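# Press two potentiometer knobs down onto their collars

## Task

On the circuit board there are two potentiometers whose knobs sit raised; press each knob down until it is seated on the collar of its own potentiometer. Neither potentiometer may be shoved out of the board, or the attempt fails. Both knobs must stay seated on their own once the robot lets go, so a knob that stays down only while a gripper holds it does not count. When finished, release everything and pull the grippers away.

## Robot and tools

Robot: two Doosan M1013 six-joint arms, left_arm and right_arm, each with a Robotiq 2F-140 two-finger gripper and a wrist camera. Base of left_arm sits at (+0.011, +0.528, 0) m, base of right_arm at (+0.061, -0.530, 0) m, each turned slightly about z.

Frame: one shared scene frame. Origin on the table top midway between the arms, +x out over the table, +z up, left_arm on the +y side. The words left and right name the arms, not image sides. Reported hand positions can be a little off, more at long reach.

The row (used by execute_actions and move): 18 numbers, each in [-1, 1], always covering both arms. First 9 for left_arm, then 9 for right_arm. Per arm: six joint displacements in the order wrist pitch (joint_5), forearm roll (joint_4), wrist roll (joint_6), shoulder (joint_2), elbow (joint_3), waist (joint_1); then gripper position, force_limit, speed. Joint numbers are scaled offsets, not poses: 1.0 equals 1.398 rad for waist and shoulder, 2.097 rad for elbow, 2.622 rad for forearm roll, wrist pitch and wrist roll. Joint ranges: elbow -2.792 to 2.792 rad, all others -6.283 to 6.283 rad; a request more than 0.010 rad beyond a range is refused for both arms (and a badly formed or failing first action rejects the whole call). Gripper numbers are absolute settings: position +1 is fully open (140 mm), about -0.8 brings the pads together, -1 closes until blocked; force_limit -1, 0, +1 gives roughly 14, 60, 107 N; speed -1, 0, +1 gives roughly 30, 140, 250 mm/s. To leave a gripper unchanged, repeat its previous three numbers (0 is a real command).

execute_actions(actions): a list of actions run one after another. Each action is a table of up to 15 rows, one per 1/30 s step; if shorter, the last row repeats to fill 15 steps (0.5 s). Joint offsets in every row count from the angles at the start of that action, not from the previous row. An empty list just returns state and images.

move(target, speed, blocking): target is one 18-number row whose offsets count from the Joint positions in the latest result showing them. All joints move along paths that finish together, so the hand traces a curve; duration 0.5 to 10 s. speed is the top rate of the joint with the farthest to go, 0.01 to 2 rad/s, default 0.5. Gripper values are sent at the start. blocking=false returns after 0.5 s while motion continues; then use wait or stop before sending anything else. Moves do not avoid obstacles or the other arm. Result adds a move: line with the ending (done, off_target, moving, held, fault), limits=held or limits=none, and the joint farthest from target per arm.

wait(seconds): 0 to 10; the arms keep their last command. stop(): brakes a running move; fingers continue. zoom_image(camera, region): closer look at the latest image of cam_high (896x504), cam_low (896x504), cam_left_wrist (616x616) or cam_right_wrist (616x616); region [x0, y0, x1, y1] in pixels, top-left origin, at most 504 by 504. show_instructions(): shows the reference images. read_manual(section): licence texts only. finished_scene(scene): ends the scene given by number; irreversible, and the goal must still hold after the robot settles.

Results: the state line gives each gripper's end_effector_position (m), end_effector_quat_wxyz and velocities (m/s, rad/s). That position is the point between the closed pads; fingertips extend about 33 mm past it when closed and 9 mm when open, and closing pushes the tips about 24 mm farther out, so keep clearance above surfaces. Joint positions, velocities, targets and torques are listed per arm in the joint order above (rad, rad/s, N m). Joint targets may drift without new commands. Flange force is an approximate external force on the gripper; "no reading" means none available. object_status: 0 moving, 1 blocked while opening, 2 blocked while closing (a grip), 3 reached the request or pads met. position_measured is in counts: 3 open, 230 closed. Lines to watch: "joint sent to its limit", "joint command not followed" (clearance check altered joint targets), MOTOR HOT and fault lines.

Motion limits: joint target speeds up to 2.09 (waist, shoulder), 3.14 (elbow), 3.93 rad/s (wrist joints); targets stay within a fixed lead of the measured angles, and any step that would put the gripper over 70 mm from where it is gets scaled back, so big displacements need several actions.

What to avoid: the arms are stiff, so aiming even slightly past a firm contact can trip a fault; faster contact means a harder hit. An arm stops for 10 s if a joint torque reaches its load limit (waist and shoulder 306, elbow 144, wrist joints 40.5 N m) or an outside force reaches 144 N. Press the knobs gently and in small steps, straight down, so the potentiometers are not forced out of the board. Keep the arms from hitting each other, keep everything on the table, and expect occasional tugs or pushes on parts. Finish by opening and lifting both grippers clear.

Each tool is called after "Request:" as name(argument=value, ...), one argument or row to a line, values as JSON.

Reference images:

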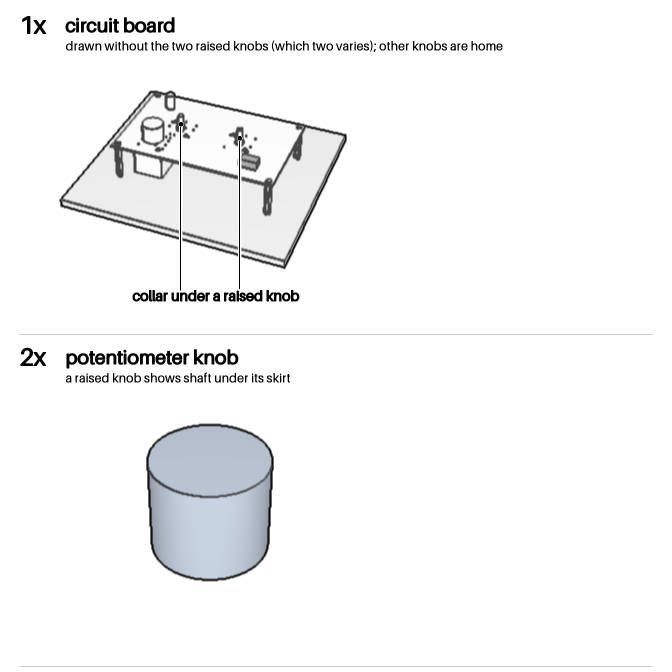

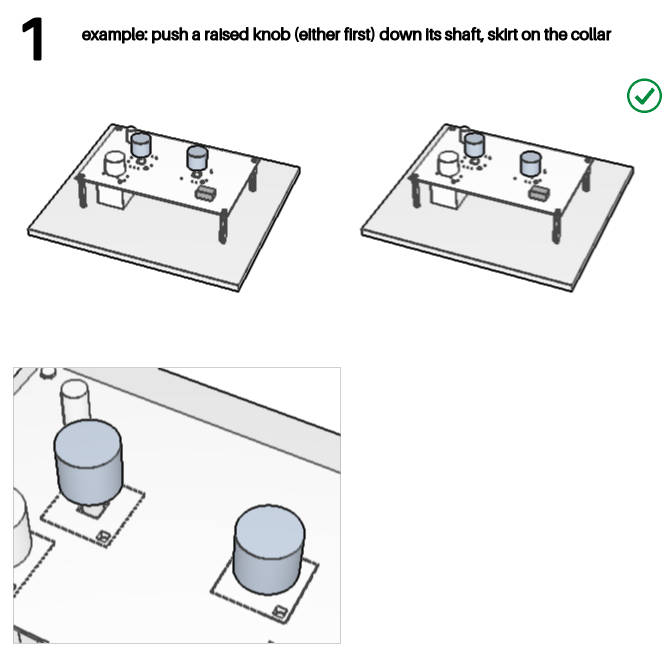

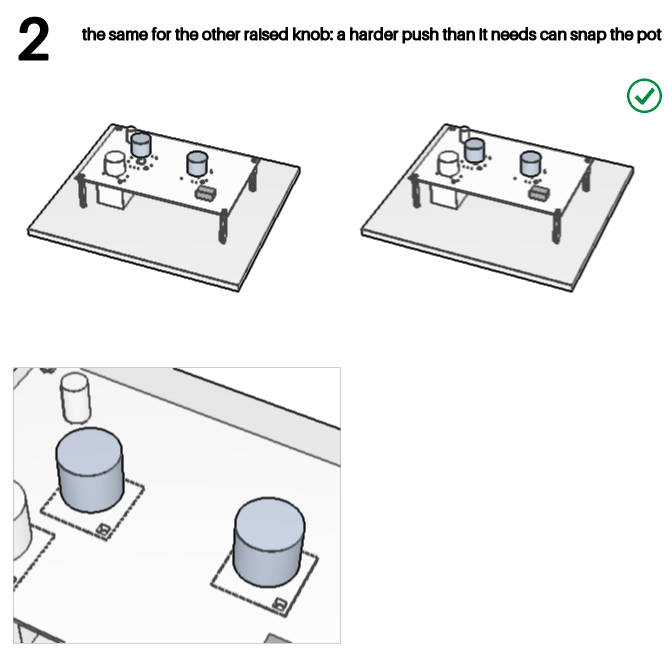

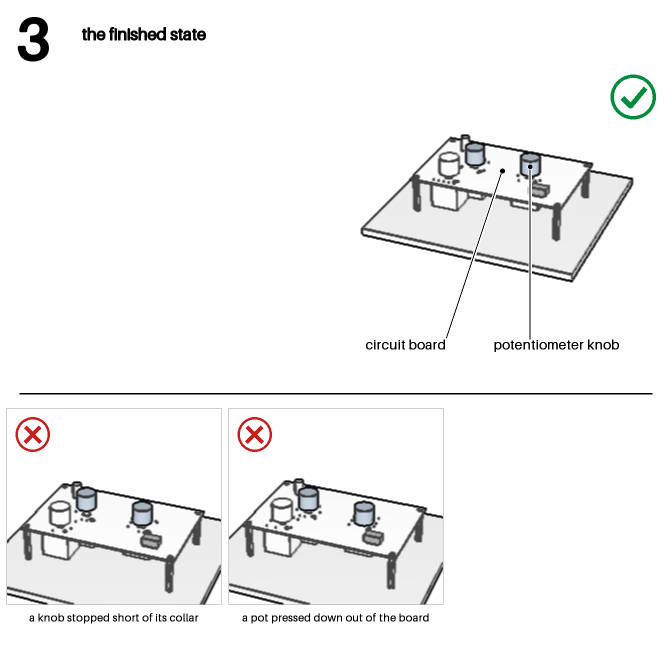

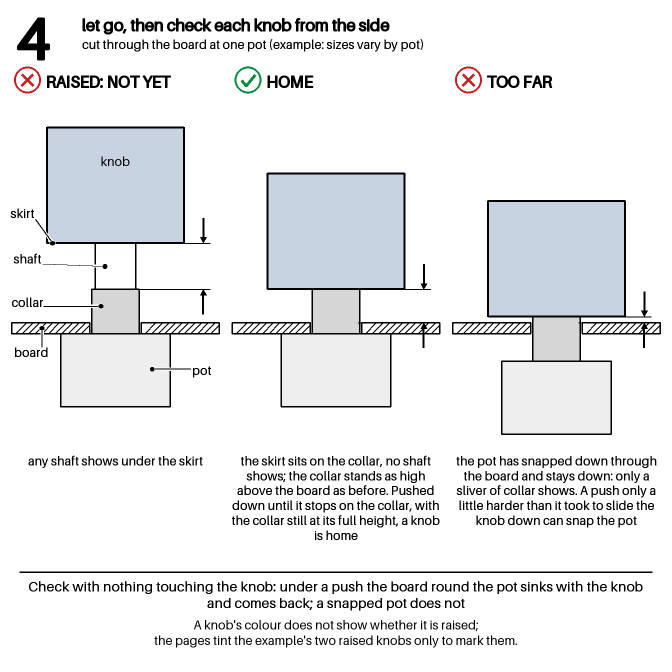

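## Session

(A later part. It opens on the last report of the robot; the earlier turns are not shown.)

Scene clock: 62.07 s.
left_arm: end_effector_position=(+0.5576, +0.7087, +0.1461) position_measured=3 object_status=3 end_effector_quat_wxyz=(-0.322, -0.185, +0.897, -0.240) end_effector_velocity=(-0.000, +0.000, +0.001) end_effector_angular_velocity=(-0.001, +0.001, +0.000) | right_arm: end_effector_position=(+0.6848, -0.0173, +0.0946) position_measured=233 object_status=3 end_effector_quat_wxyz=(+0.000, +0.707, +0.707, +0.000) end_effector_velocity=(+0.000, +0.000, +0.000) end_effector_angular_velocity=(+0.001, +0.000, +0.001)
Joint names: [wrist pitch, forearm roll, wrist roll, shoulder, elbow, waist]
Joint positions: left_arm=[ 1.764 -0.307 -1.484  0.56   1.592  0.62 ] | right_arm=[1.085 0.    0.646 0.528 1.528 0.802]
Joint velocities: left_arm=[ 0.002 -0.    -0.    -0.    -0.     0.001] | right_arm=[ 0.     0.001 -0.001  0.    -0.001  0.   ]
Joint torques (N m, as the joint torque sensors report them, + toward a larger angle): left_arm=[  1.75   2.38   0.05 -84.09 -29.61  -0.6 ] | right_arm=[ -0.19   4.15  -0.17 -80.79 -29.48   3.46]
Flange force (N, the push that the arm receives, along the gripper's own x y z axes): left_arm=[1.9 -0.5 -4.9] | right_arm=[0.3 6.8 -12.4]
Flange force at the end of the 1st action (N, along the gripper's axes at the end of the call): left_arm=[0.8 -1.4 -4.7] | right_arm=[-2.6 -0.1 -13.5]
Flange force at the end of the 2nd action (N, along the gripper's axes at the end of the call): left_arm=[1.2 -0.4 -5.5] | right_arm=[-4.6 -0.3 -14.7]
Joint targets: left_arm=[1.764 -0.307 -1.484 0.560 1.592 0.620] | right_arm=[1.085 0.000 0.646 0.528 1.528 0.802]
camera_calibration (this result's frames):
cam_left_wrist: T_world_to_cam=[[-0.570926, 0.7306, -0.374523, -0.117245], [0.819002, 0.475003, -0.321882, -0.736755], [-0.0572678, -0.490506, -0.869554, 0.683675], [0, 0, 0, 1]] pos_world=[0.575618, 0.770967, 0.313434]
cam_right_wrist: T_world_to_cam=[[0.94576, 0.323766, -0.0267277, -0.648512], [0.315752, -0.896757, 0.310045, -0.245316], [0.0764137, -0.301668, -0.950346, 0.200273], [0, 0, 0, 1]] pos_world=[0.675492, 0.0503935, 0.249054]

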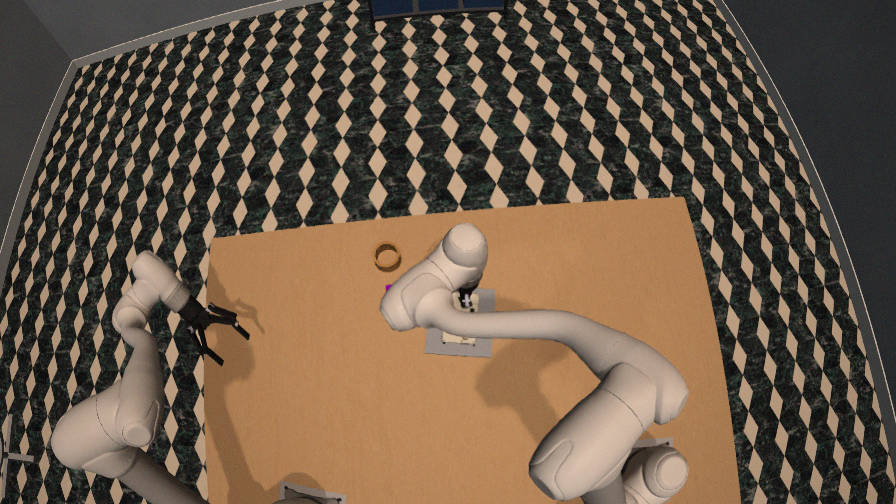

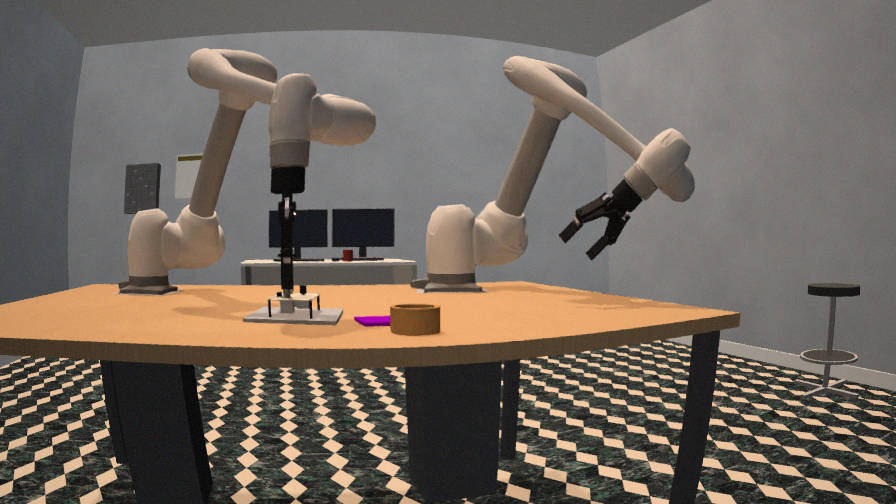

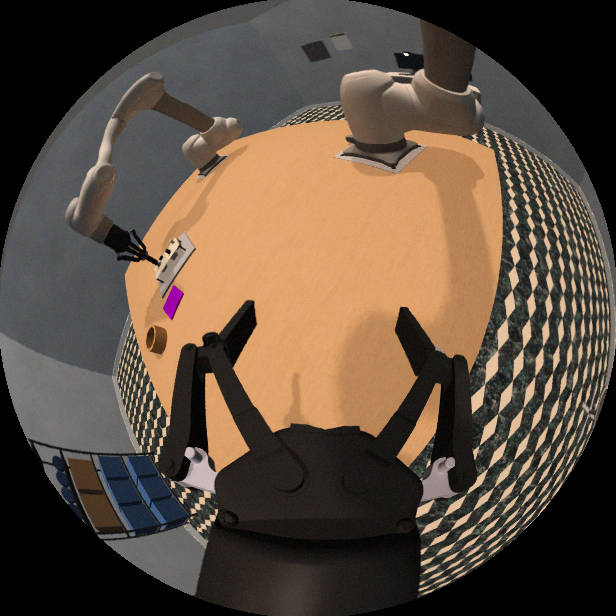

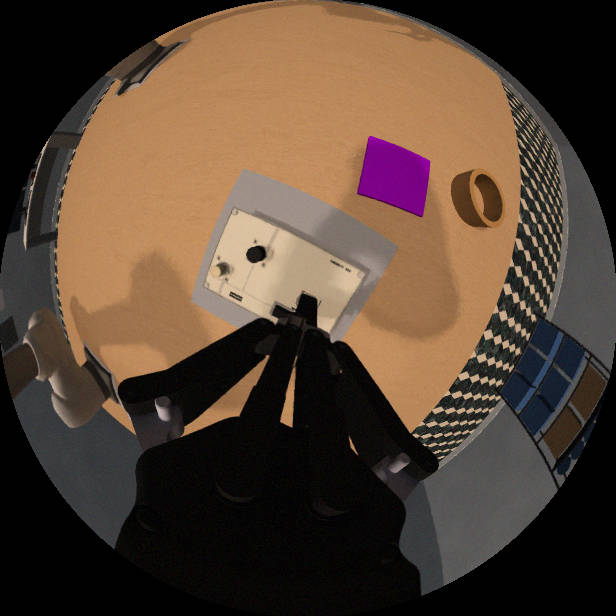

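Request:
execute_actions(
  actions=[
    [[0,0,0,0,0,0,1,0,0,-0.00015,0,0,0.000128,0.0001,0,-1,0,0.5]],
    [[0,0,0,0,0,0,1,0,0,0,0,0,0,0,0,-1,0,0.5]],
    [[0,0,0,0,0,0,1,0,0,0,0,0,0,0,0,-1,0,0.5]],
  ],
)

Request:
zoom_image(
  camera="cam_low",
  region=[278, 288, 298, 302],
)

Scene clock: 63.77 s.
left_arm: end_effector_position=(+0.5576, +0.7087, +0.1461) position_measured=3 object_status=3 end_effector_quat_wxyz=(-0.322, -0.185, +0.897, -0.240) end_effector_velocity=(-0.000, +0.000, +0.000) end_effector_angular_velocity=(-0.000, -0.000, +0.000) | right_arm: end_effector_position=(+0.6848, -0.0173, +0.0943) position_measured=233 object_status=3 end_effector_quat_wxyz=(+0.000, +0.707, +0.707, +0.000) end_effector_velocity=(+0.000, +0.000, -0.000) end_effector_angular_velocity=(+0.000, -0.000, -0.001)
Joint names: [wrist pitch, forearm roll, wrist roll, shoulder, elbow, waist]
Joint positions: left_arm=[ 1.764 -0.307 -1.484  0.56   1.592  0.62 ] | right_arm=[1.085 0.    0.646 0.528 1.528 0.802]
Joint velocities: left_arm=[-0.    -0.     0.    -0.     0.     0.001] | right_arm=[-0.  0.  0.  0. -0.  0.]
Joint torques (N m, as the joint torque sensors report them, + toward a larger angle): left_arm=[  1.73   2.45   0.04 -85.67 -29.64  -0.5 ] | right_arm=[  0.1    4.01   0.03 -82.64 -30.59   3.49]
Flange force (N, the push that the arm receives, along the gripper's own x y z axes): left_arm=[-0.5 -0.2 -5.5] | right_arm=[-0.1 6.7 -9.6]
Flange force at the end of the 1st action (N, along the gripper's axes at the end of the call): left_arm=[3.0 0.3 -5.3] | right_arm=[-0.1 2.4 -10.6]
Flange force at the end of the 2nd action (N, along the gripper's axes at the end of the call): left_arm=[2.5 0.1 -4.4] | right_arm=[0.8 3.8 -10.5]
Joint targets: left_arm=[1.764 -0.307 -1.484 0.560 1.592 0.620] | right_arm=[1.085 0.000 0.646 0.528 1.528 0.802]
camera_calibration (this result's frames):
cam_left_wrist: T_world_to_cam=[[-0.570926, 0.7306, -0.374522, -0.117245], [0.819002, 0.475003, -0.321882, -0.736755], [-0.057268, -0.490505, -0.869554, 0.683676], [0, 0, 0, 1]] pos_world=[0.575618, 0.770967, 0.313434]
cam_right_wrist: T_world_to_cam=[[0.94576, 0.323766, -0.0267232, -0.648516], [0.315751, -0.896758, 0.310044, -0.245239], [0.0764173, -0.301665, -0.950347, 0.200035], [0, 0, 0, 1]] pos_world=[0.675488, 0.0503906, 0.248807]

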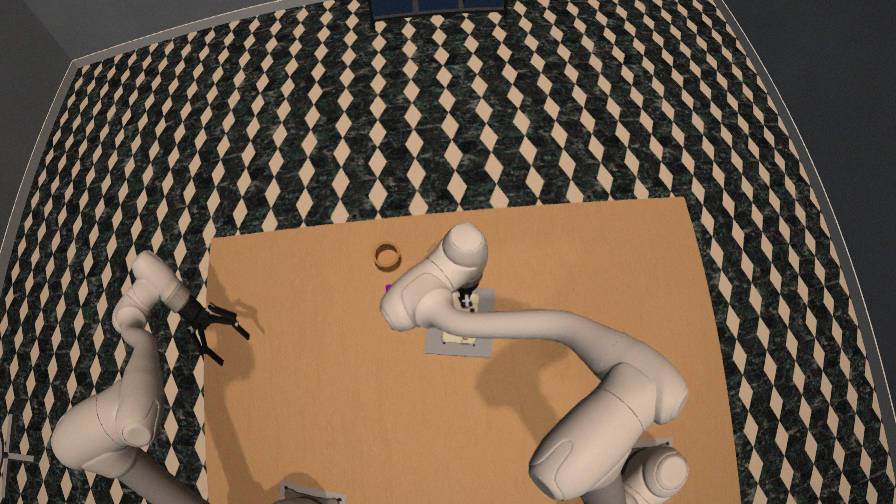

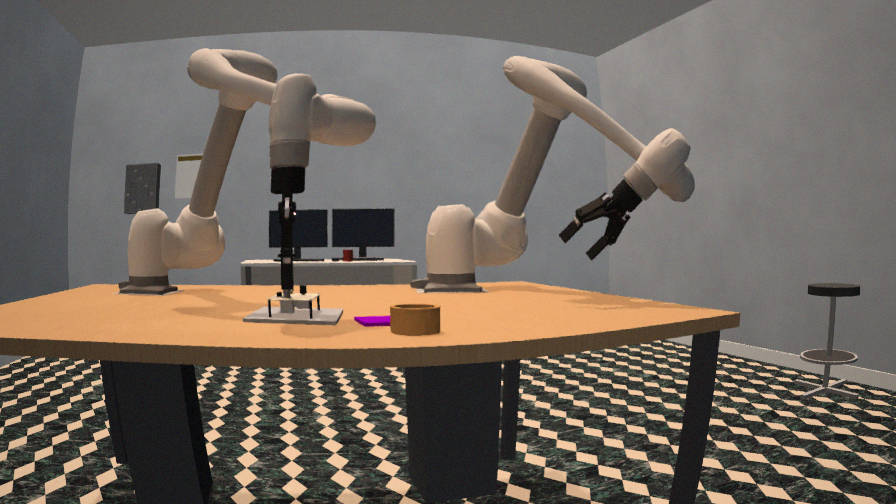

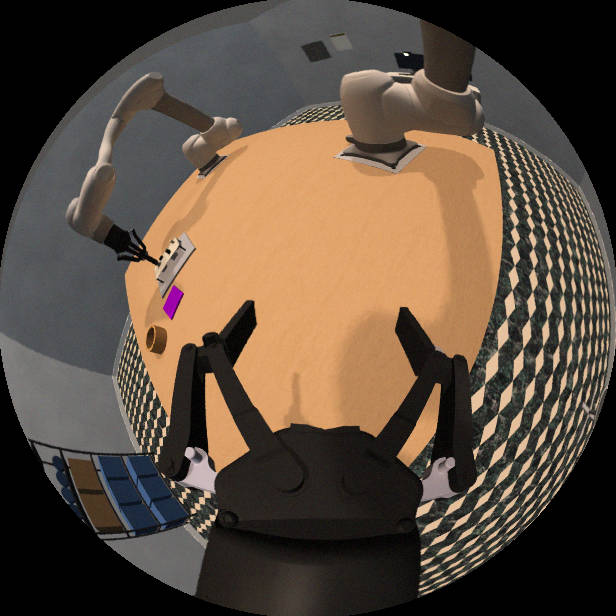

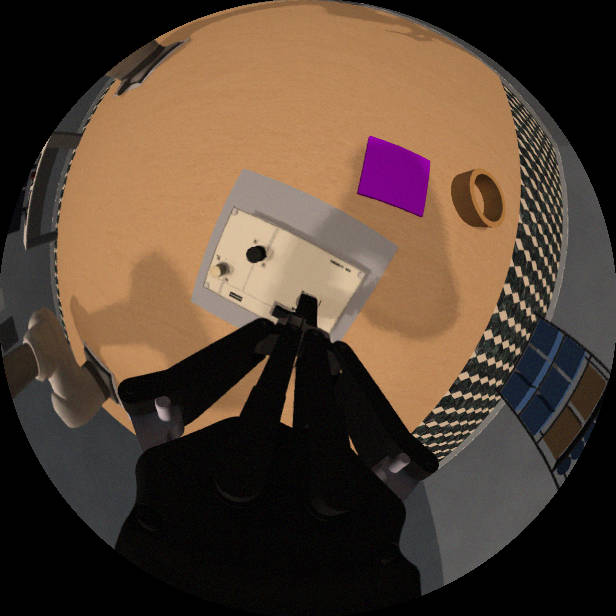

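Region (278, 288, 298, 302) of cam_low's 896x504 image, scaled by 25.200, with more detail than that image has; it fills the top 353 rows of this view, and the rest is white.

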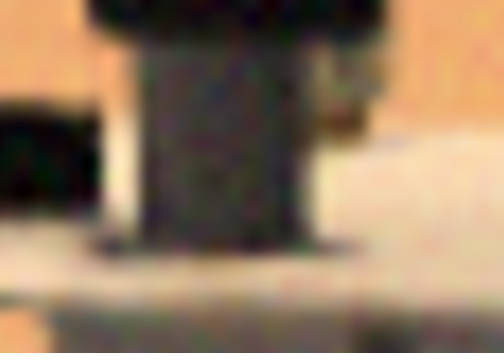

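Request:
execute_actions(
  actions=[
    [[0,0,0,0,0,0,1,0,0,0.006,0,0,-0.0051,-0.004,0,-1,0,0.5]],
  ],
)

Request:
zoom_image(
  camera="cam_low",
  region=[278, 288, 298, 302],
)

Request:
zoom_image(
  camera="cam_low",
  region=[270, 275, 310, 305],
)

Scene clock: 64.43 s.
left_arm: end_effector_position=(+0.5576, +0.7087, +0.1461) position_measured=3 object_status=3 end_effector_quat_wxyz=(-0.322, -0.185, +0.897, -0.240) end_effector_velocity=(+0.001, -0.000, -0.000) end_effector_angular_velocity=(+0.001, -0.001, -0.001) | right_arm: end_effector_position=(+0.6848, -0.0173, +0.1042) position_measured=233 object_status=3 end_effector_quat_wxyz=(-0.000, +0.707, +0.707, -0.000) end_effector_velocity=(+0.000, -0.000, +0.001) end_effector_angular_velocity=(-0.000, -0.001, +0.001)
Joint names: [wrist pitch, forearm roll, wrist roll, shoulder, elbow, waist]
Joint positions: left_arm=[ 1.764 -0.307 -1.484  0.56   1.592  0.62 ] | right_arm=[1.1   0.    0.646 0.521 1.52  0.802]
Joint velocities: left_arm=[-0.001  0.    -0.     0.001 -0.002 -0.001] | right_arm=[ 0.    -0.001 -0.    -0.    -0.    -0.   ]
Joint torques (N m, as the joint torque sensors report them, + toward a larger angle): left_arm=[  1.68   2.29   0.03 -84.12 -29.59  -0.84] | right_arm=[  0.19   4.05  -0.22 -91.44 -37.05   3.9 ]
Flange force (N, the push that the arm receives, along the gripper's own x y z axes): left_arm=[1.8 -0.4 -5.2] | right_arm=[-1.1 5.8 2.3]
Joint targets: left_arm=[1.764 -0.307 -1.484 0.560 1.592 0.620] | right_arm=[1.100 0.000 0.646 0.521 1.520 0.802]
camera_calibration (this result's frames):
cam_left_wrist: T_world_to_cam=[[-0.570926, 0.7306, -0.374522, -0.117245], [0.819002, 0.475003, -0.321882, -0.736755], [-0.057268, -0.490505, -0.869554, 0.683676], [0, 0, 0, 1]] pos_world=[0.575618, 0.770967, 0.313434]
cam_right_wrist: T_world_to_cam=[[0.945754, 0.323761, -0.0269972, -0.648292], [0.315823, -0.896704, 0.310126, -0.248328], [0.0761984, -0.30183, -0.950312, 0.209549], [0, 0, 0, 1]] pos_world=[0.675584, 0.050463, 0.258648]

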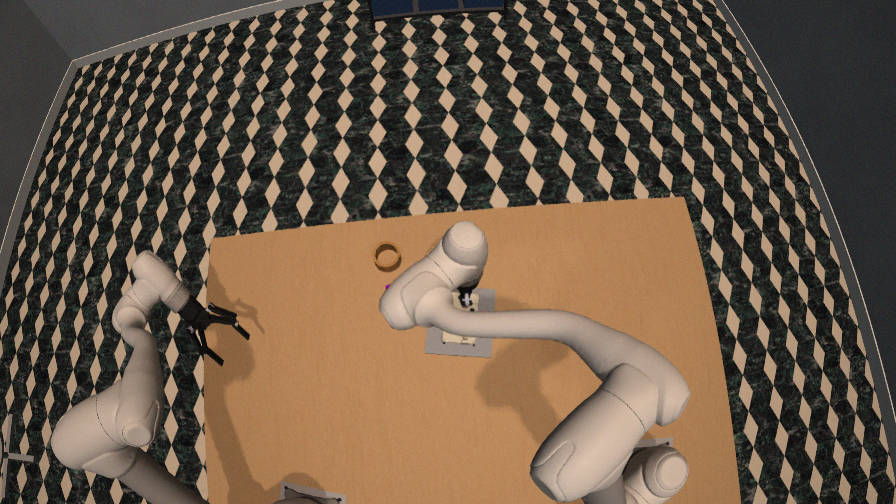

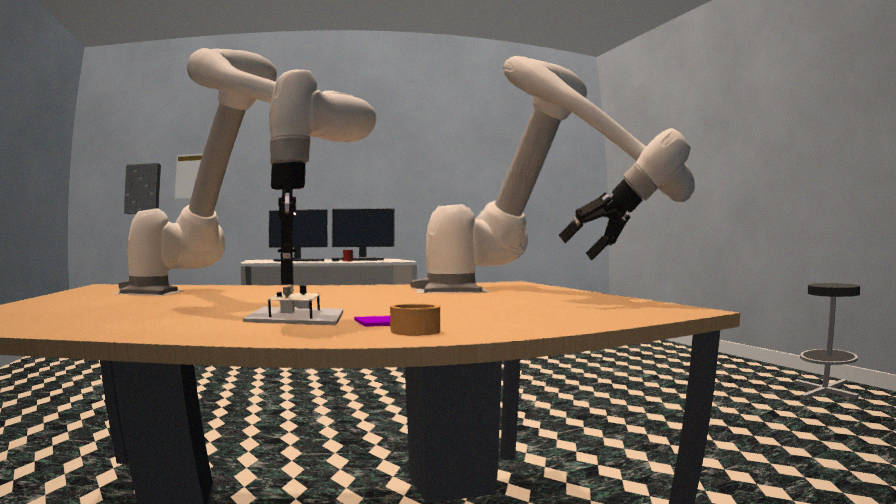

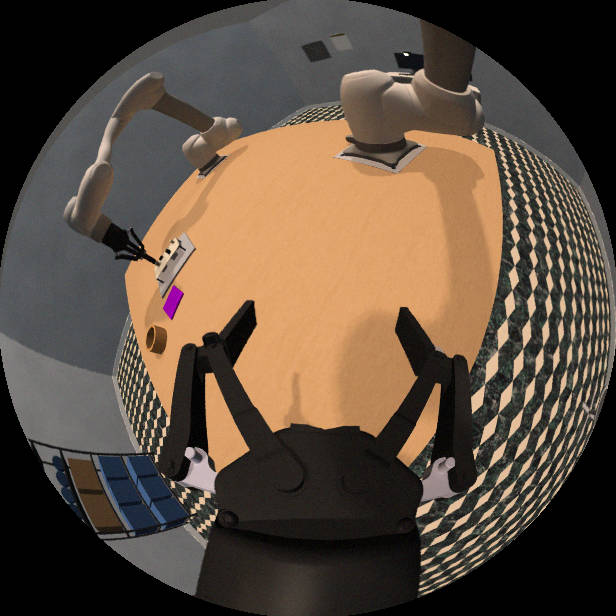

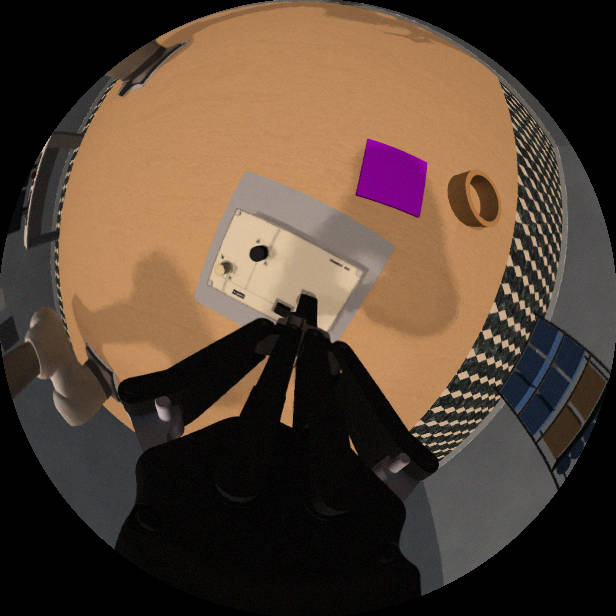

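Region (278, 288, 298, 302) of cam_low's 896x504 image, scaled by 25.200, with more detail than that image has; it fills the top 353 rows of this view, and the rest is white.

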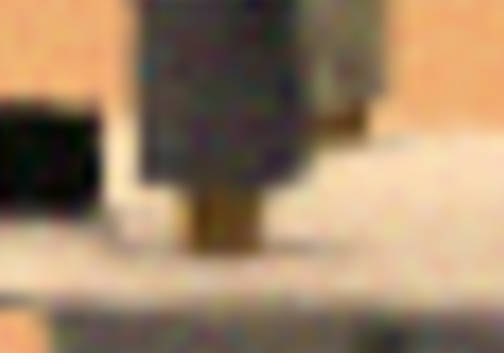

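Region (270, 275, 310, 305) of cam_low's 896x504 image, scaled by 12.600, with more detail than that image has; it fills the top 378 rows of this view, and the rest is white.

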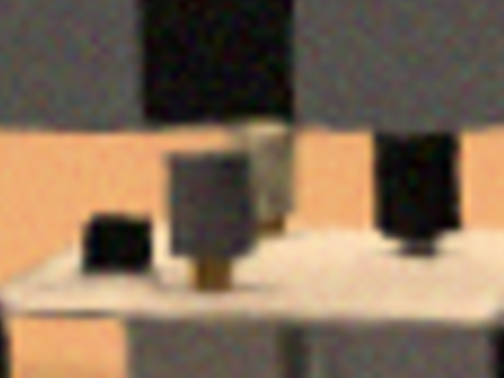

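Request:
execute_actions(
  actions=[
    [[0,0,0,0,0,0,1,0,0,-0.00312,0,0,0.00265,0.00208,0,-1,0,0.5]],
    [[0,0,0,0,0,0,1,0,0,-0.0015,0,0,0.001275,0.001,0,-1,0,0.5]],
    [[0,0,0,0,0,0,1,0,0,-0.0009,0,0,0.000765,0.0006,0,-1,0,0.5]],
    [[0,0,0,0,0,0,1,0,0,-0.00042,0,0,0.000357,0.00028,0,-1,0,0.5]],
    [[0,0,0,0,0,0,1,0,0,-0.00024,0,0,0.000204,0.00016,0,-1,0,0.5]],
    [[0,0,0,0,0,0,1,0,0,0,0,0,0,0,0,-1,0,0.5]],
  ],
)

Scene clock: 68.87 s.
left_arm: end_effector_position=(+0.5576, +0.7087, +0.1461) position_measured=3 object_status=3 end_effector_quat_wxyz=(-0.322, -0.185, +0.897, -0.240) end_effector_velocity=(-0.000, -0.000, +0.000) end_effector_angular_velocity=(-0.000, +0.000, -0.000) | right_arm: end_effector_position=(+0.6848, -0.0173, +0.0941) position_measured=233 object_status=3 end_effector_quat_wxyz=(+0.000, +0.707, +0.707, +0.000) end_effector_velocity=(-0.000, -0.000, -0.000) end_effector_angular_velocity=(-0.001, +0.000, -0.000)
Joint names: [wrist pitch, forearm roll, wrist roll, shoulder, elbow, waist]
Joint positions: left_arm=[ 1.764 -0.307 -1.484  0.56   1.592  0.62 ] | right_arm=[1.084 0.    0.646 0.529 1.529 0.802]
Joint velocities: left_arm=[ 0.001 -0.     0.    -0.     0.     0.   ] | right_arm=[ 0. -0.  0.  0.  0. -0.]
Joint torques (N m, as the joint torque sensors report them, + toward a larger angle): left_arm=[  1.72   2.34  -0.06 -83.95 -29.55  -0.63] | right_arm=[ -0.51   3.86  -0.03 -79.96 -31.14   1.94]
Flange force (N, the push that the arm receives, along the gripper's own x y z axes): left_arm=[2.2 -0.5 -4.9] | right_arm=[-1.4 2.1 -12.1]
Flange force at the end of the 2nd action (N, along the gripper's axes at the end of the call): left_arm=[1.2 -0.8 -4.4] | right_arm=[-2.5 2.9 -6.1]
Flange force at the end of the 3rd action (N, along the gripper's axes at the end of the call): left_arm=[1.1 -1.3 -5.3] | right_arm=[3.1 8.0 -8.7]
Flange force at the end of the 4th action (N, along the gripper's axes at the end of the call): left_arm=[1.0 0.2 -5.3] | right_arm=[1.0 4.7 -9.2]
Flange force at the end of the 5th action (N, along the gripper's axes at the end of the call): left_arm=[0.9 -0.1 -5.1] | right_arm=[-2.1 2.7 -12.6]
Joint targets: left_arm=[1.764 -0.307 -1.484 0.560 1.592 0.620] | right_arm=[1.084 0.000 0.646 0.529 1.529 0.802]
camera_calibration (this result's frames):
cam_left_wrist: T_world_to_cam=[[-0.570926, 0.7306, -0.374522, -0.117245], [0.819002, 0.475003, -0.321882, -0.736755], [-0.0572679, -0.490505, -0.869554, 0.683675], [0, 0, 0, 1]] pos_world=[0.575618, 0.770967, 0.313434]
cam_right_wrist: T_world_to_cam=[[0.945761, 0.323766, -0.0266799, -0.648535], [0.31574, -0.896766, 0.310031, -0.245142], [0.0764519, -0.301639, -0.950352, 0.199749], [0, 0, 0, 1]] pos_world=[0.675489, 0.0503915, 0.248531]

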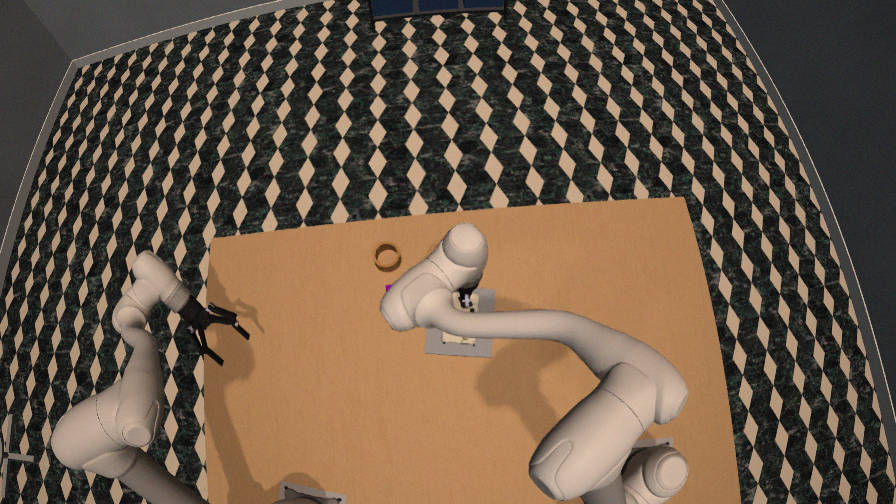

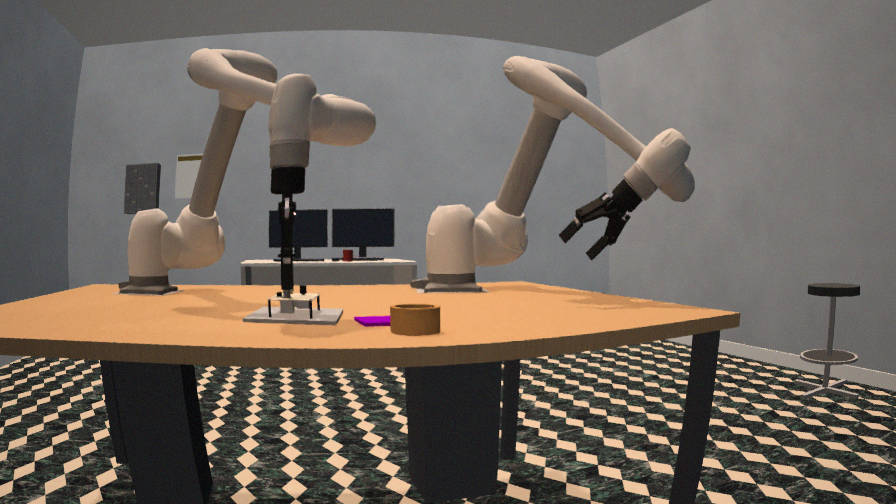

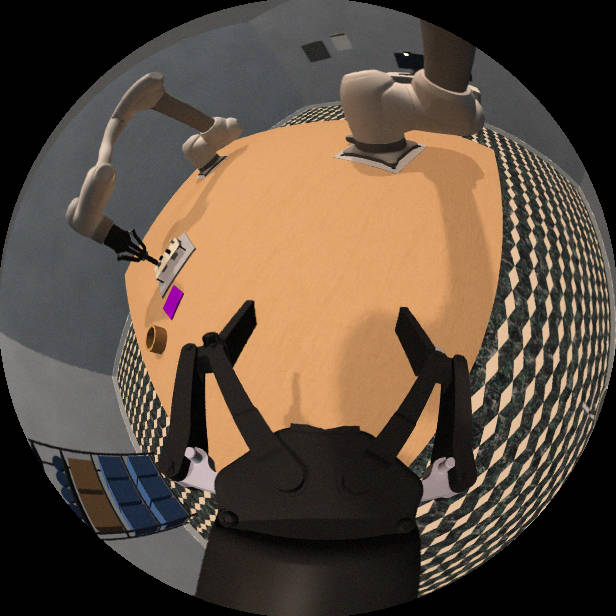

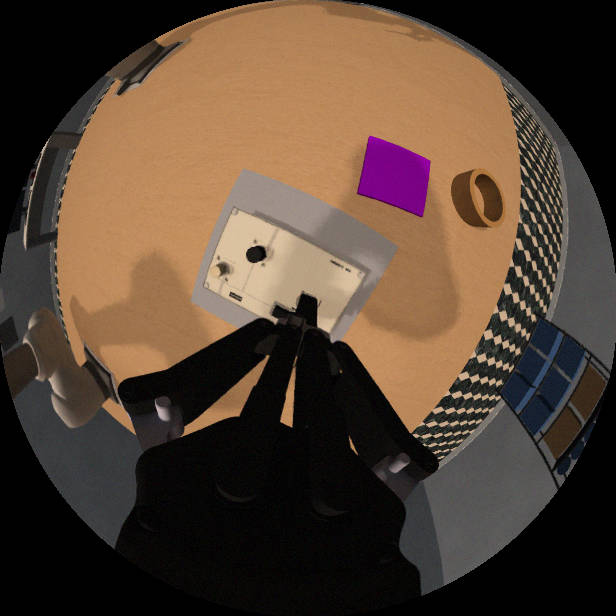

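Request:
execute_actions(
  actions=[
    [[0,0,0,0,0,0,1,0,0,-0.00015,0,0,0.000128,0.0001,0,-1,0,0.5]],
    [[0,0,0,0,0,0,1,0,0,0,0,0,0,0,0,-1,0,0.5]],
    [[0,0,0,0,0,0,1,0,0,0,0,0,0,0,0,-1,0,0.5]],
  ],
)

Scene clock: 70.47 s.
left_arm: end_effector_position=(+0.5576, +0.7087, +0.1461) position_measured=3 object_status=3 end_effector_quat_wxyz=(-0.322, -0.185, +0.897, -0.240) end_effector_velocity=(+0.001, +0.001, +0.001) end_effector_angular_velocity=(+0.001, -0.002, +0.001) | right_arm: end_effector_position=(+0.6848, -0.0173, +0.0938) position_measured=233 object_status=3 end_effector_quat_wxyz=(+0.000, +0.707, +0.707, +0.000) end_effector_velocity=(-0.000, +0.000, -0.000) end_effector_angular_velocity=(+0.000, +0.000, +0.001)
Joint names: [wrist pitch, forearm roll, wrist roll, shoulder, elbow, waist]
Joint positions: left_arm=[ 1.764 -0.307 -1.484  0.56   1.592  0.62 ] | right_arm=[1.084 0.    0.646 0.529 1.529 0.802]
Joint velocities: left_arm=[ 0.    -0.     0.    -0.    -0.001  0.001] | right_arm=[ 0.     0.001 -0.001  0.    -0.     0.   ]
Joint torques (N m, as the joint torque sensors report them, + toward a larger angle): left_arm=[  1.67   2.35   0.08 -84.87 -29.55  -0.33] | right_arm=[ -0.36   4.36   0.12 -81.65 -30.35   1.23]
Flange force (N, the push that the arm receives, along the gripper's own x y z axes): left_arm=[0.6 -0.6 -5.4] | right_arm=[1.7 4.8 -11.2]
Flange force at the end of the 1st action (N, along the gripper's axes at the end of the call): left_arm=[-0.5 0.4 -5.7] | right_arm=[-4.1 6.0 -11.8]
Flange force at the end of the 2nd action (N, along the gripper's axes at the end of the call): left_arm=[1.4 -0.3 -4.6] | right_arm=[-0.7 8.4 -11.9]
Joint targets: left_arm=[1.764 -0.307 -1.484 0.560 1.592 0.620] | right_arm=[1.084 0.000 0.646 0.529 1.529 0.802]
camera_calibration (this result's frames):
cam_right_wrist: T_world_to_cam=[[0.945761, 0.323766, -0.0266742, -0.648539], [0.315738, -0.896767, 0.310029, -0.245065], [0.0764564, -0.301635, -0.950353, 0.199511], [0, 0, 0, 1]] pos_world=[0.675485, 0.0503884, 0.248284]

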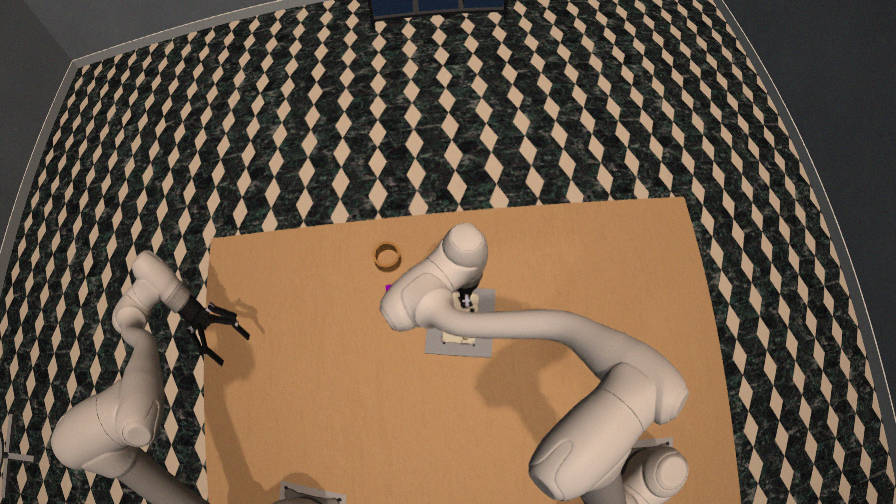

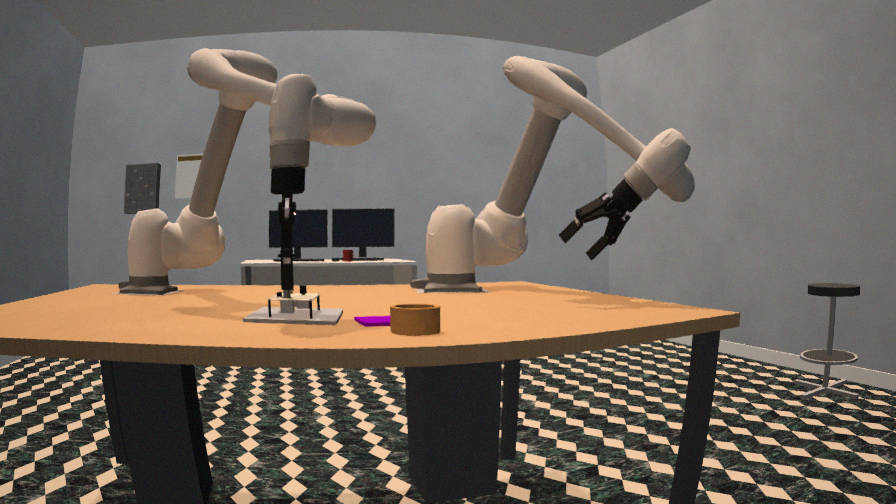

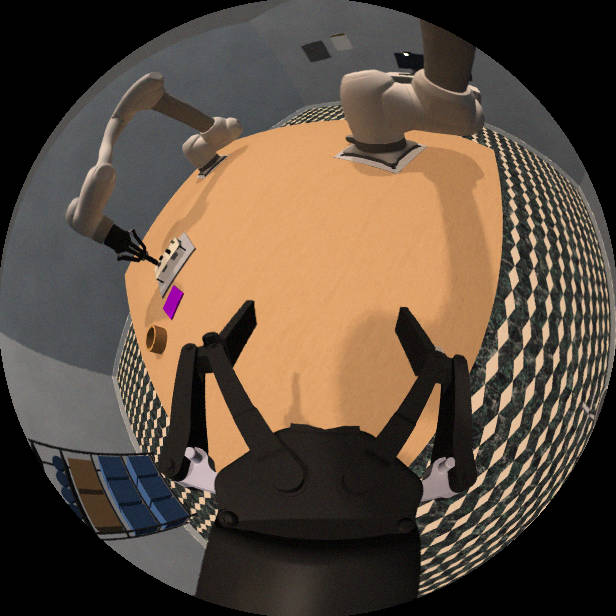

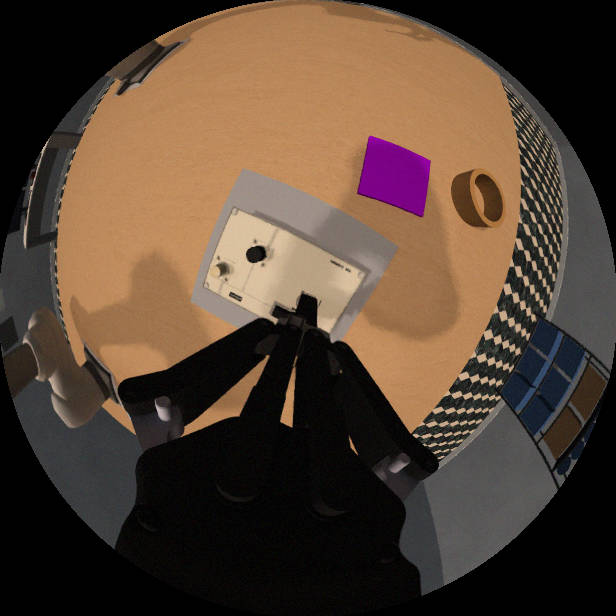

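Request:
zoom_image(
  camera="cam_low",
  region=[270, 275, 310, 305],
)

Region (270, 275, 310, 305) of cam_low's 896x504 image, scaled by 12.600, with more detail than that image has; it fills the top 378 rows of this view, and the rest is white.

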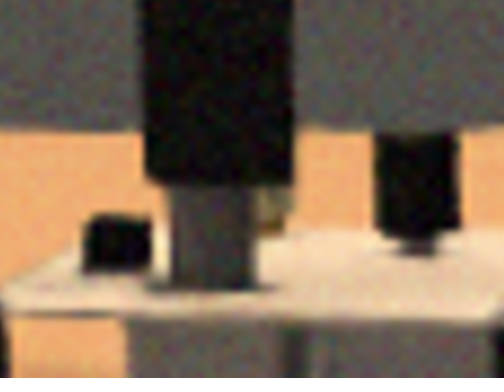

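Request:
execute_actions(
  actions=[
    [[0,0,0,0,0,0,1,0,0,-0.00015,0,0,0.000128,0.0001,0,-1,0,0.5]],
    [[0,0,0,0,0,0,1,0,0,0,0,0,0,0,0,-1,0,0.5]],
    [[0,0,0,0,0,0,1,0,0,-0.00015,0,0,0.000128,0.0001,0,-1,0,0.5]],
    [[0,0,0,0,0,0,1,0,0,0,0,0,0,0,0,-1,0,0.5]],
  ],
)

Scene clock: 72.77 s.
left_arm: end_effector_position=(+0.5576, +0.7087, +0.1461) position_measured=3 object_status=3 end_effector_quat_wxyz=(-0.322, -0.185, +0.897, -0.240) end_effector_velocity=(+0.000, +0.000, +0.001) end_effector_angular_velocity=(+0.000, -0.001, -0.000) | right_arm: end_effector_position=(+0.6848, -0.0173, +0.0933) position_measured=233 object_status=3 end_effector_quat_wxyz=(+0.000, +0.707, +0.707, +0.000) end_effector_velocity=(+0.000, -0.000, +0.000) end_effector_angular_velocity=(-0.000, -0.000, +0.001)
Joint names: [wrist pitch, forearm roll, wrist roll, shoulder, elbow, waist]
Joint positions: left_arm=[ 1.764 -0.307 -1.484  0.56   1.592  0.62 ] | right_arm=[1.083 0.    0.646 0.529 1.529 0.802]
Joint velocities: left_arm=[ 0.    -0.     0.    -0.    -0.001  0.   ] | right_arm=[ 0.    -0.    -0.001 -0.    -0.     0.   ]
Joint torques (N m, as the joint torque sensors report them, + toward a larger angle): left_arm=[  1.81   2.38  -0.09 -83.71 -29.16  -0.52] | right_arm=[ -0.51   3.96   0.05 -78.84 -29.88   4.5 ]
Flange force (N, the push that the arm receives, along the gripper's own x y z axes): left_arm=[1.9 -0.9 -5.7] | right_arm=[-3.2 5.0 -14.0]
Flange force at the end of the 1st action (N, along the gripper's axes at the end of the call): left_arm=[0.8 0.6 -5.2] | right_arm=[-0.7 4.7 -12.6]
Flange force at the end of the 2nd action (N, along the gripper's axes at the end of the call): left_arm=[-0.1 -0.7 -5.2] | right_arm=[-3.1 1.9 -13.0]
Flange force at the end of the 3rd action (N, along the gripper's axes at the end of the call): left_arm=[1.6 -0.5 -3.8] | right_arm=[1.7 5.7 -12.2]
Joint targets: left_arm=[1.764 -0.307 -1.484 0.560 1.592 0.620] | right_arm=[1.083 0.000 0.646 0.529 1.529 0.802]
camera_calibration (this result's frames):
cam_left_wrist: T_world_to_cam=[[-0.570926, 0.7306, -0.374523, -0.117245], [0.819002, 0.475003, -0.321882, -0.736755], [-0.0572678, -0.490506, -0.869554, 0.683675], [0, 0, 0, 1]] pos_world=[0.575618, 0.770967, 0.313434]
cam_right_wrist: T_world_to_cam=[[0.945761, 0.323767, -0.0266608, -0.648547], [0.315735, -0.89677, 0.310025, -0.244912], [0.0764672, -0.301628, -0.950354, 0.199035], [0, 0, 0, 1]] pos_world=[0.675478, 0.0503828, 0.247792]

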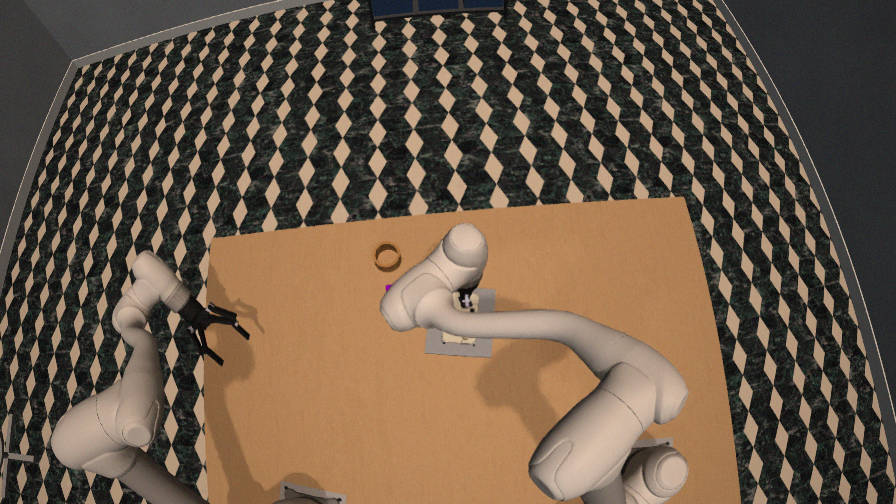

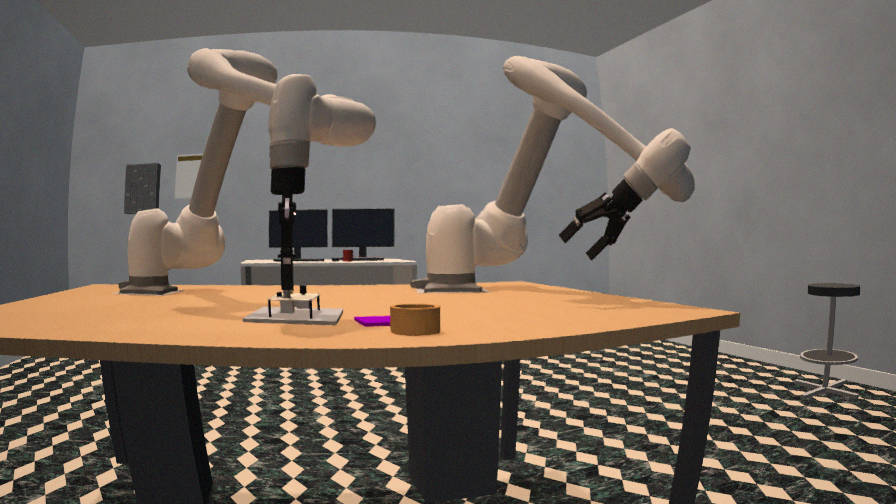

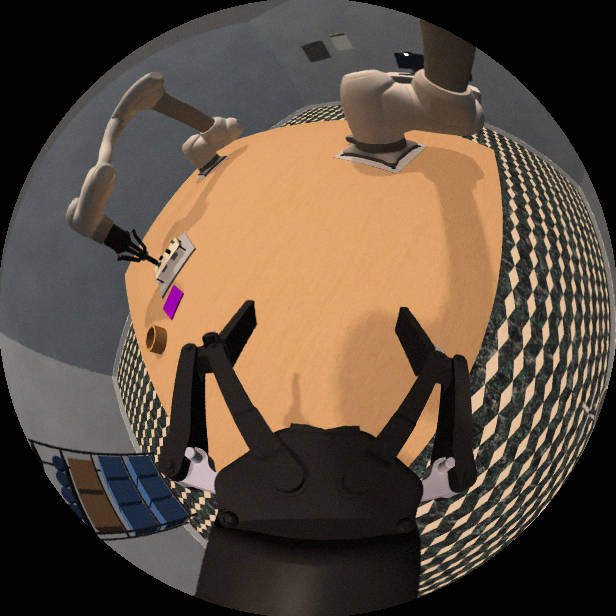

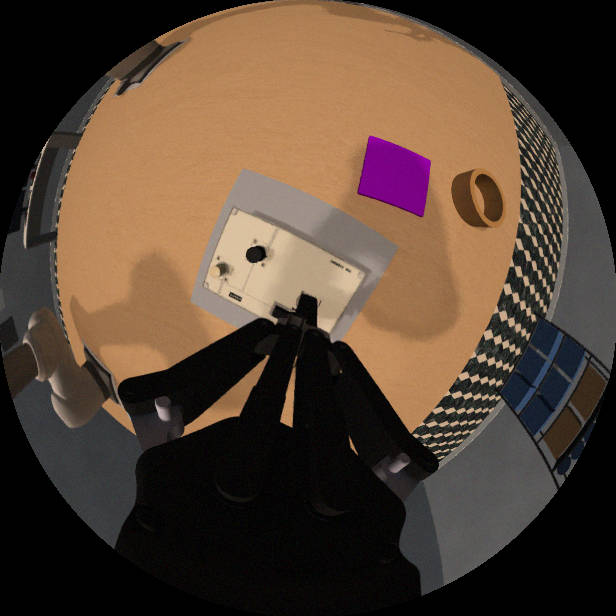

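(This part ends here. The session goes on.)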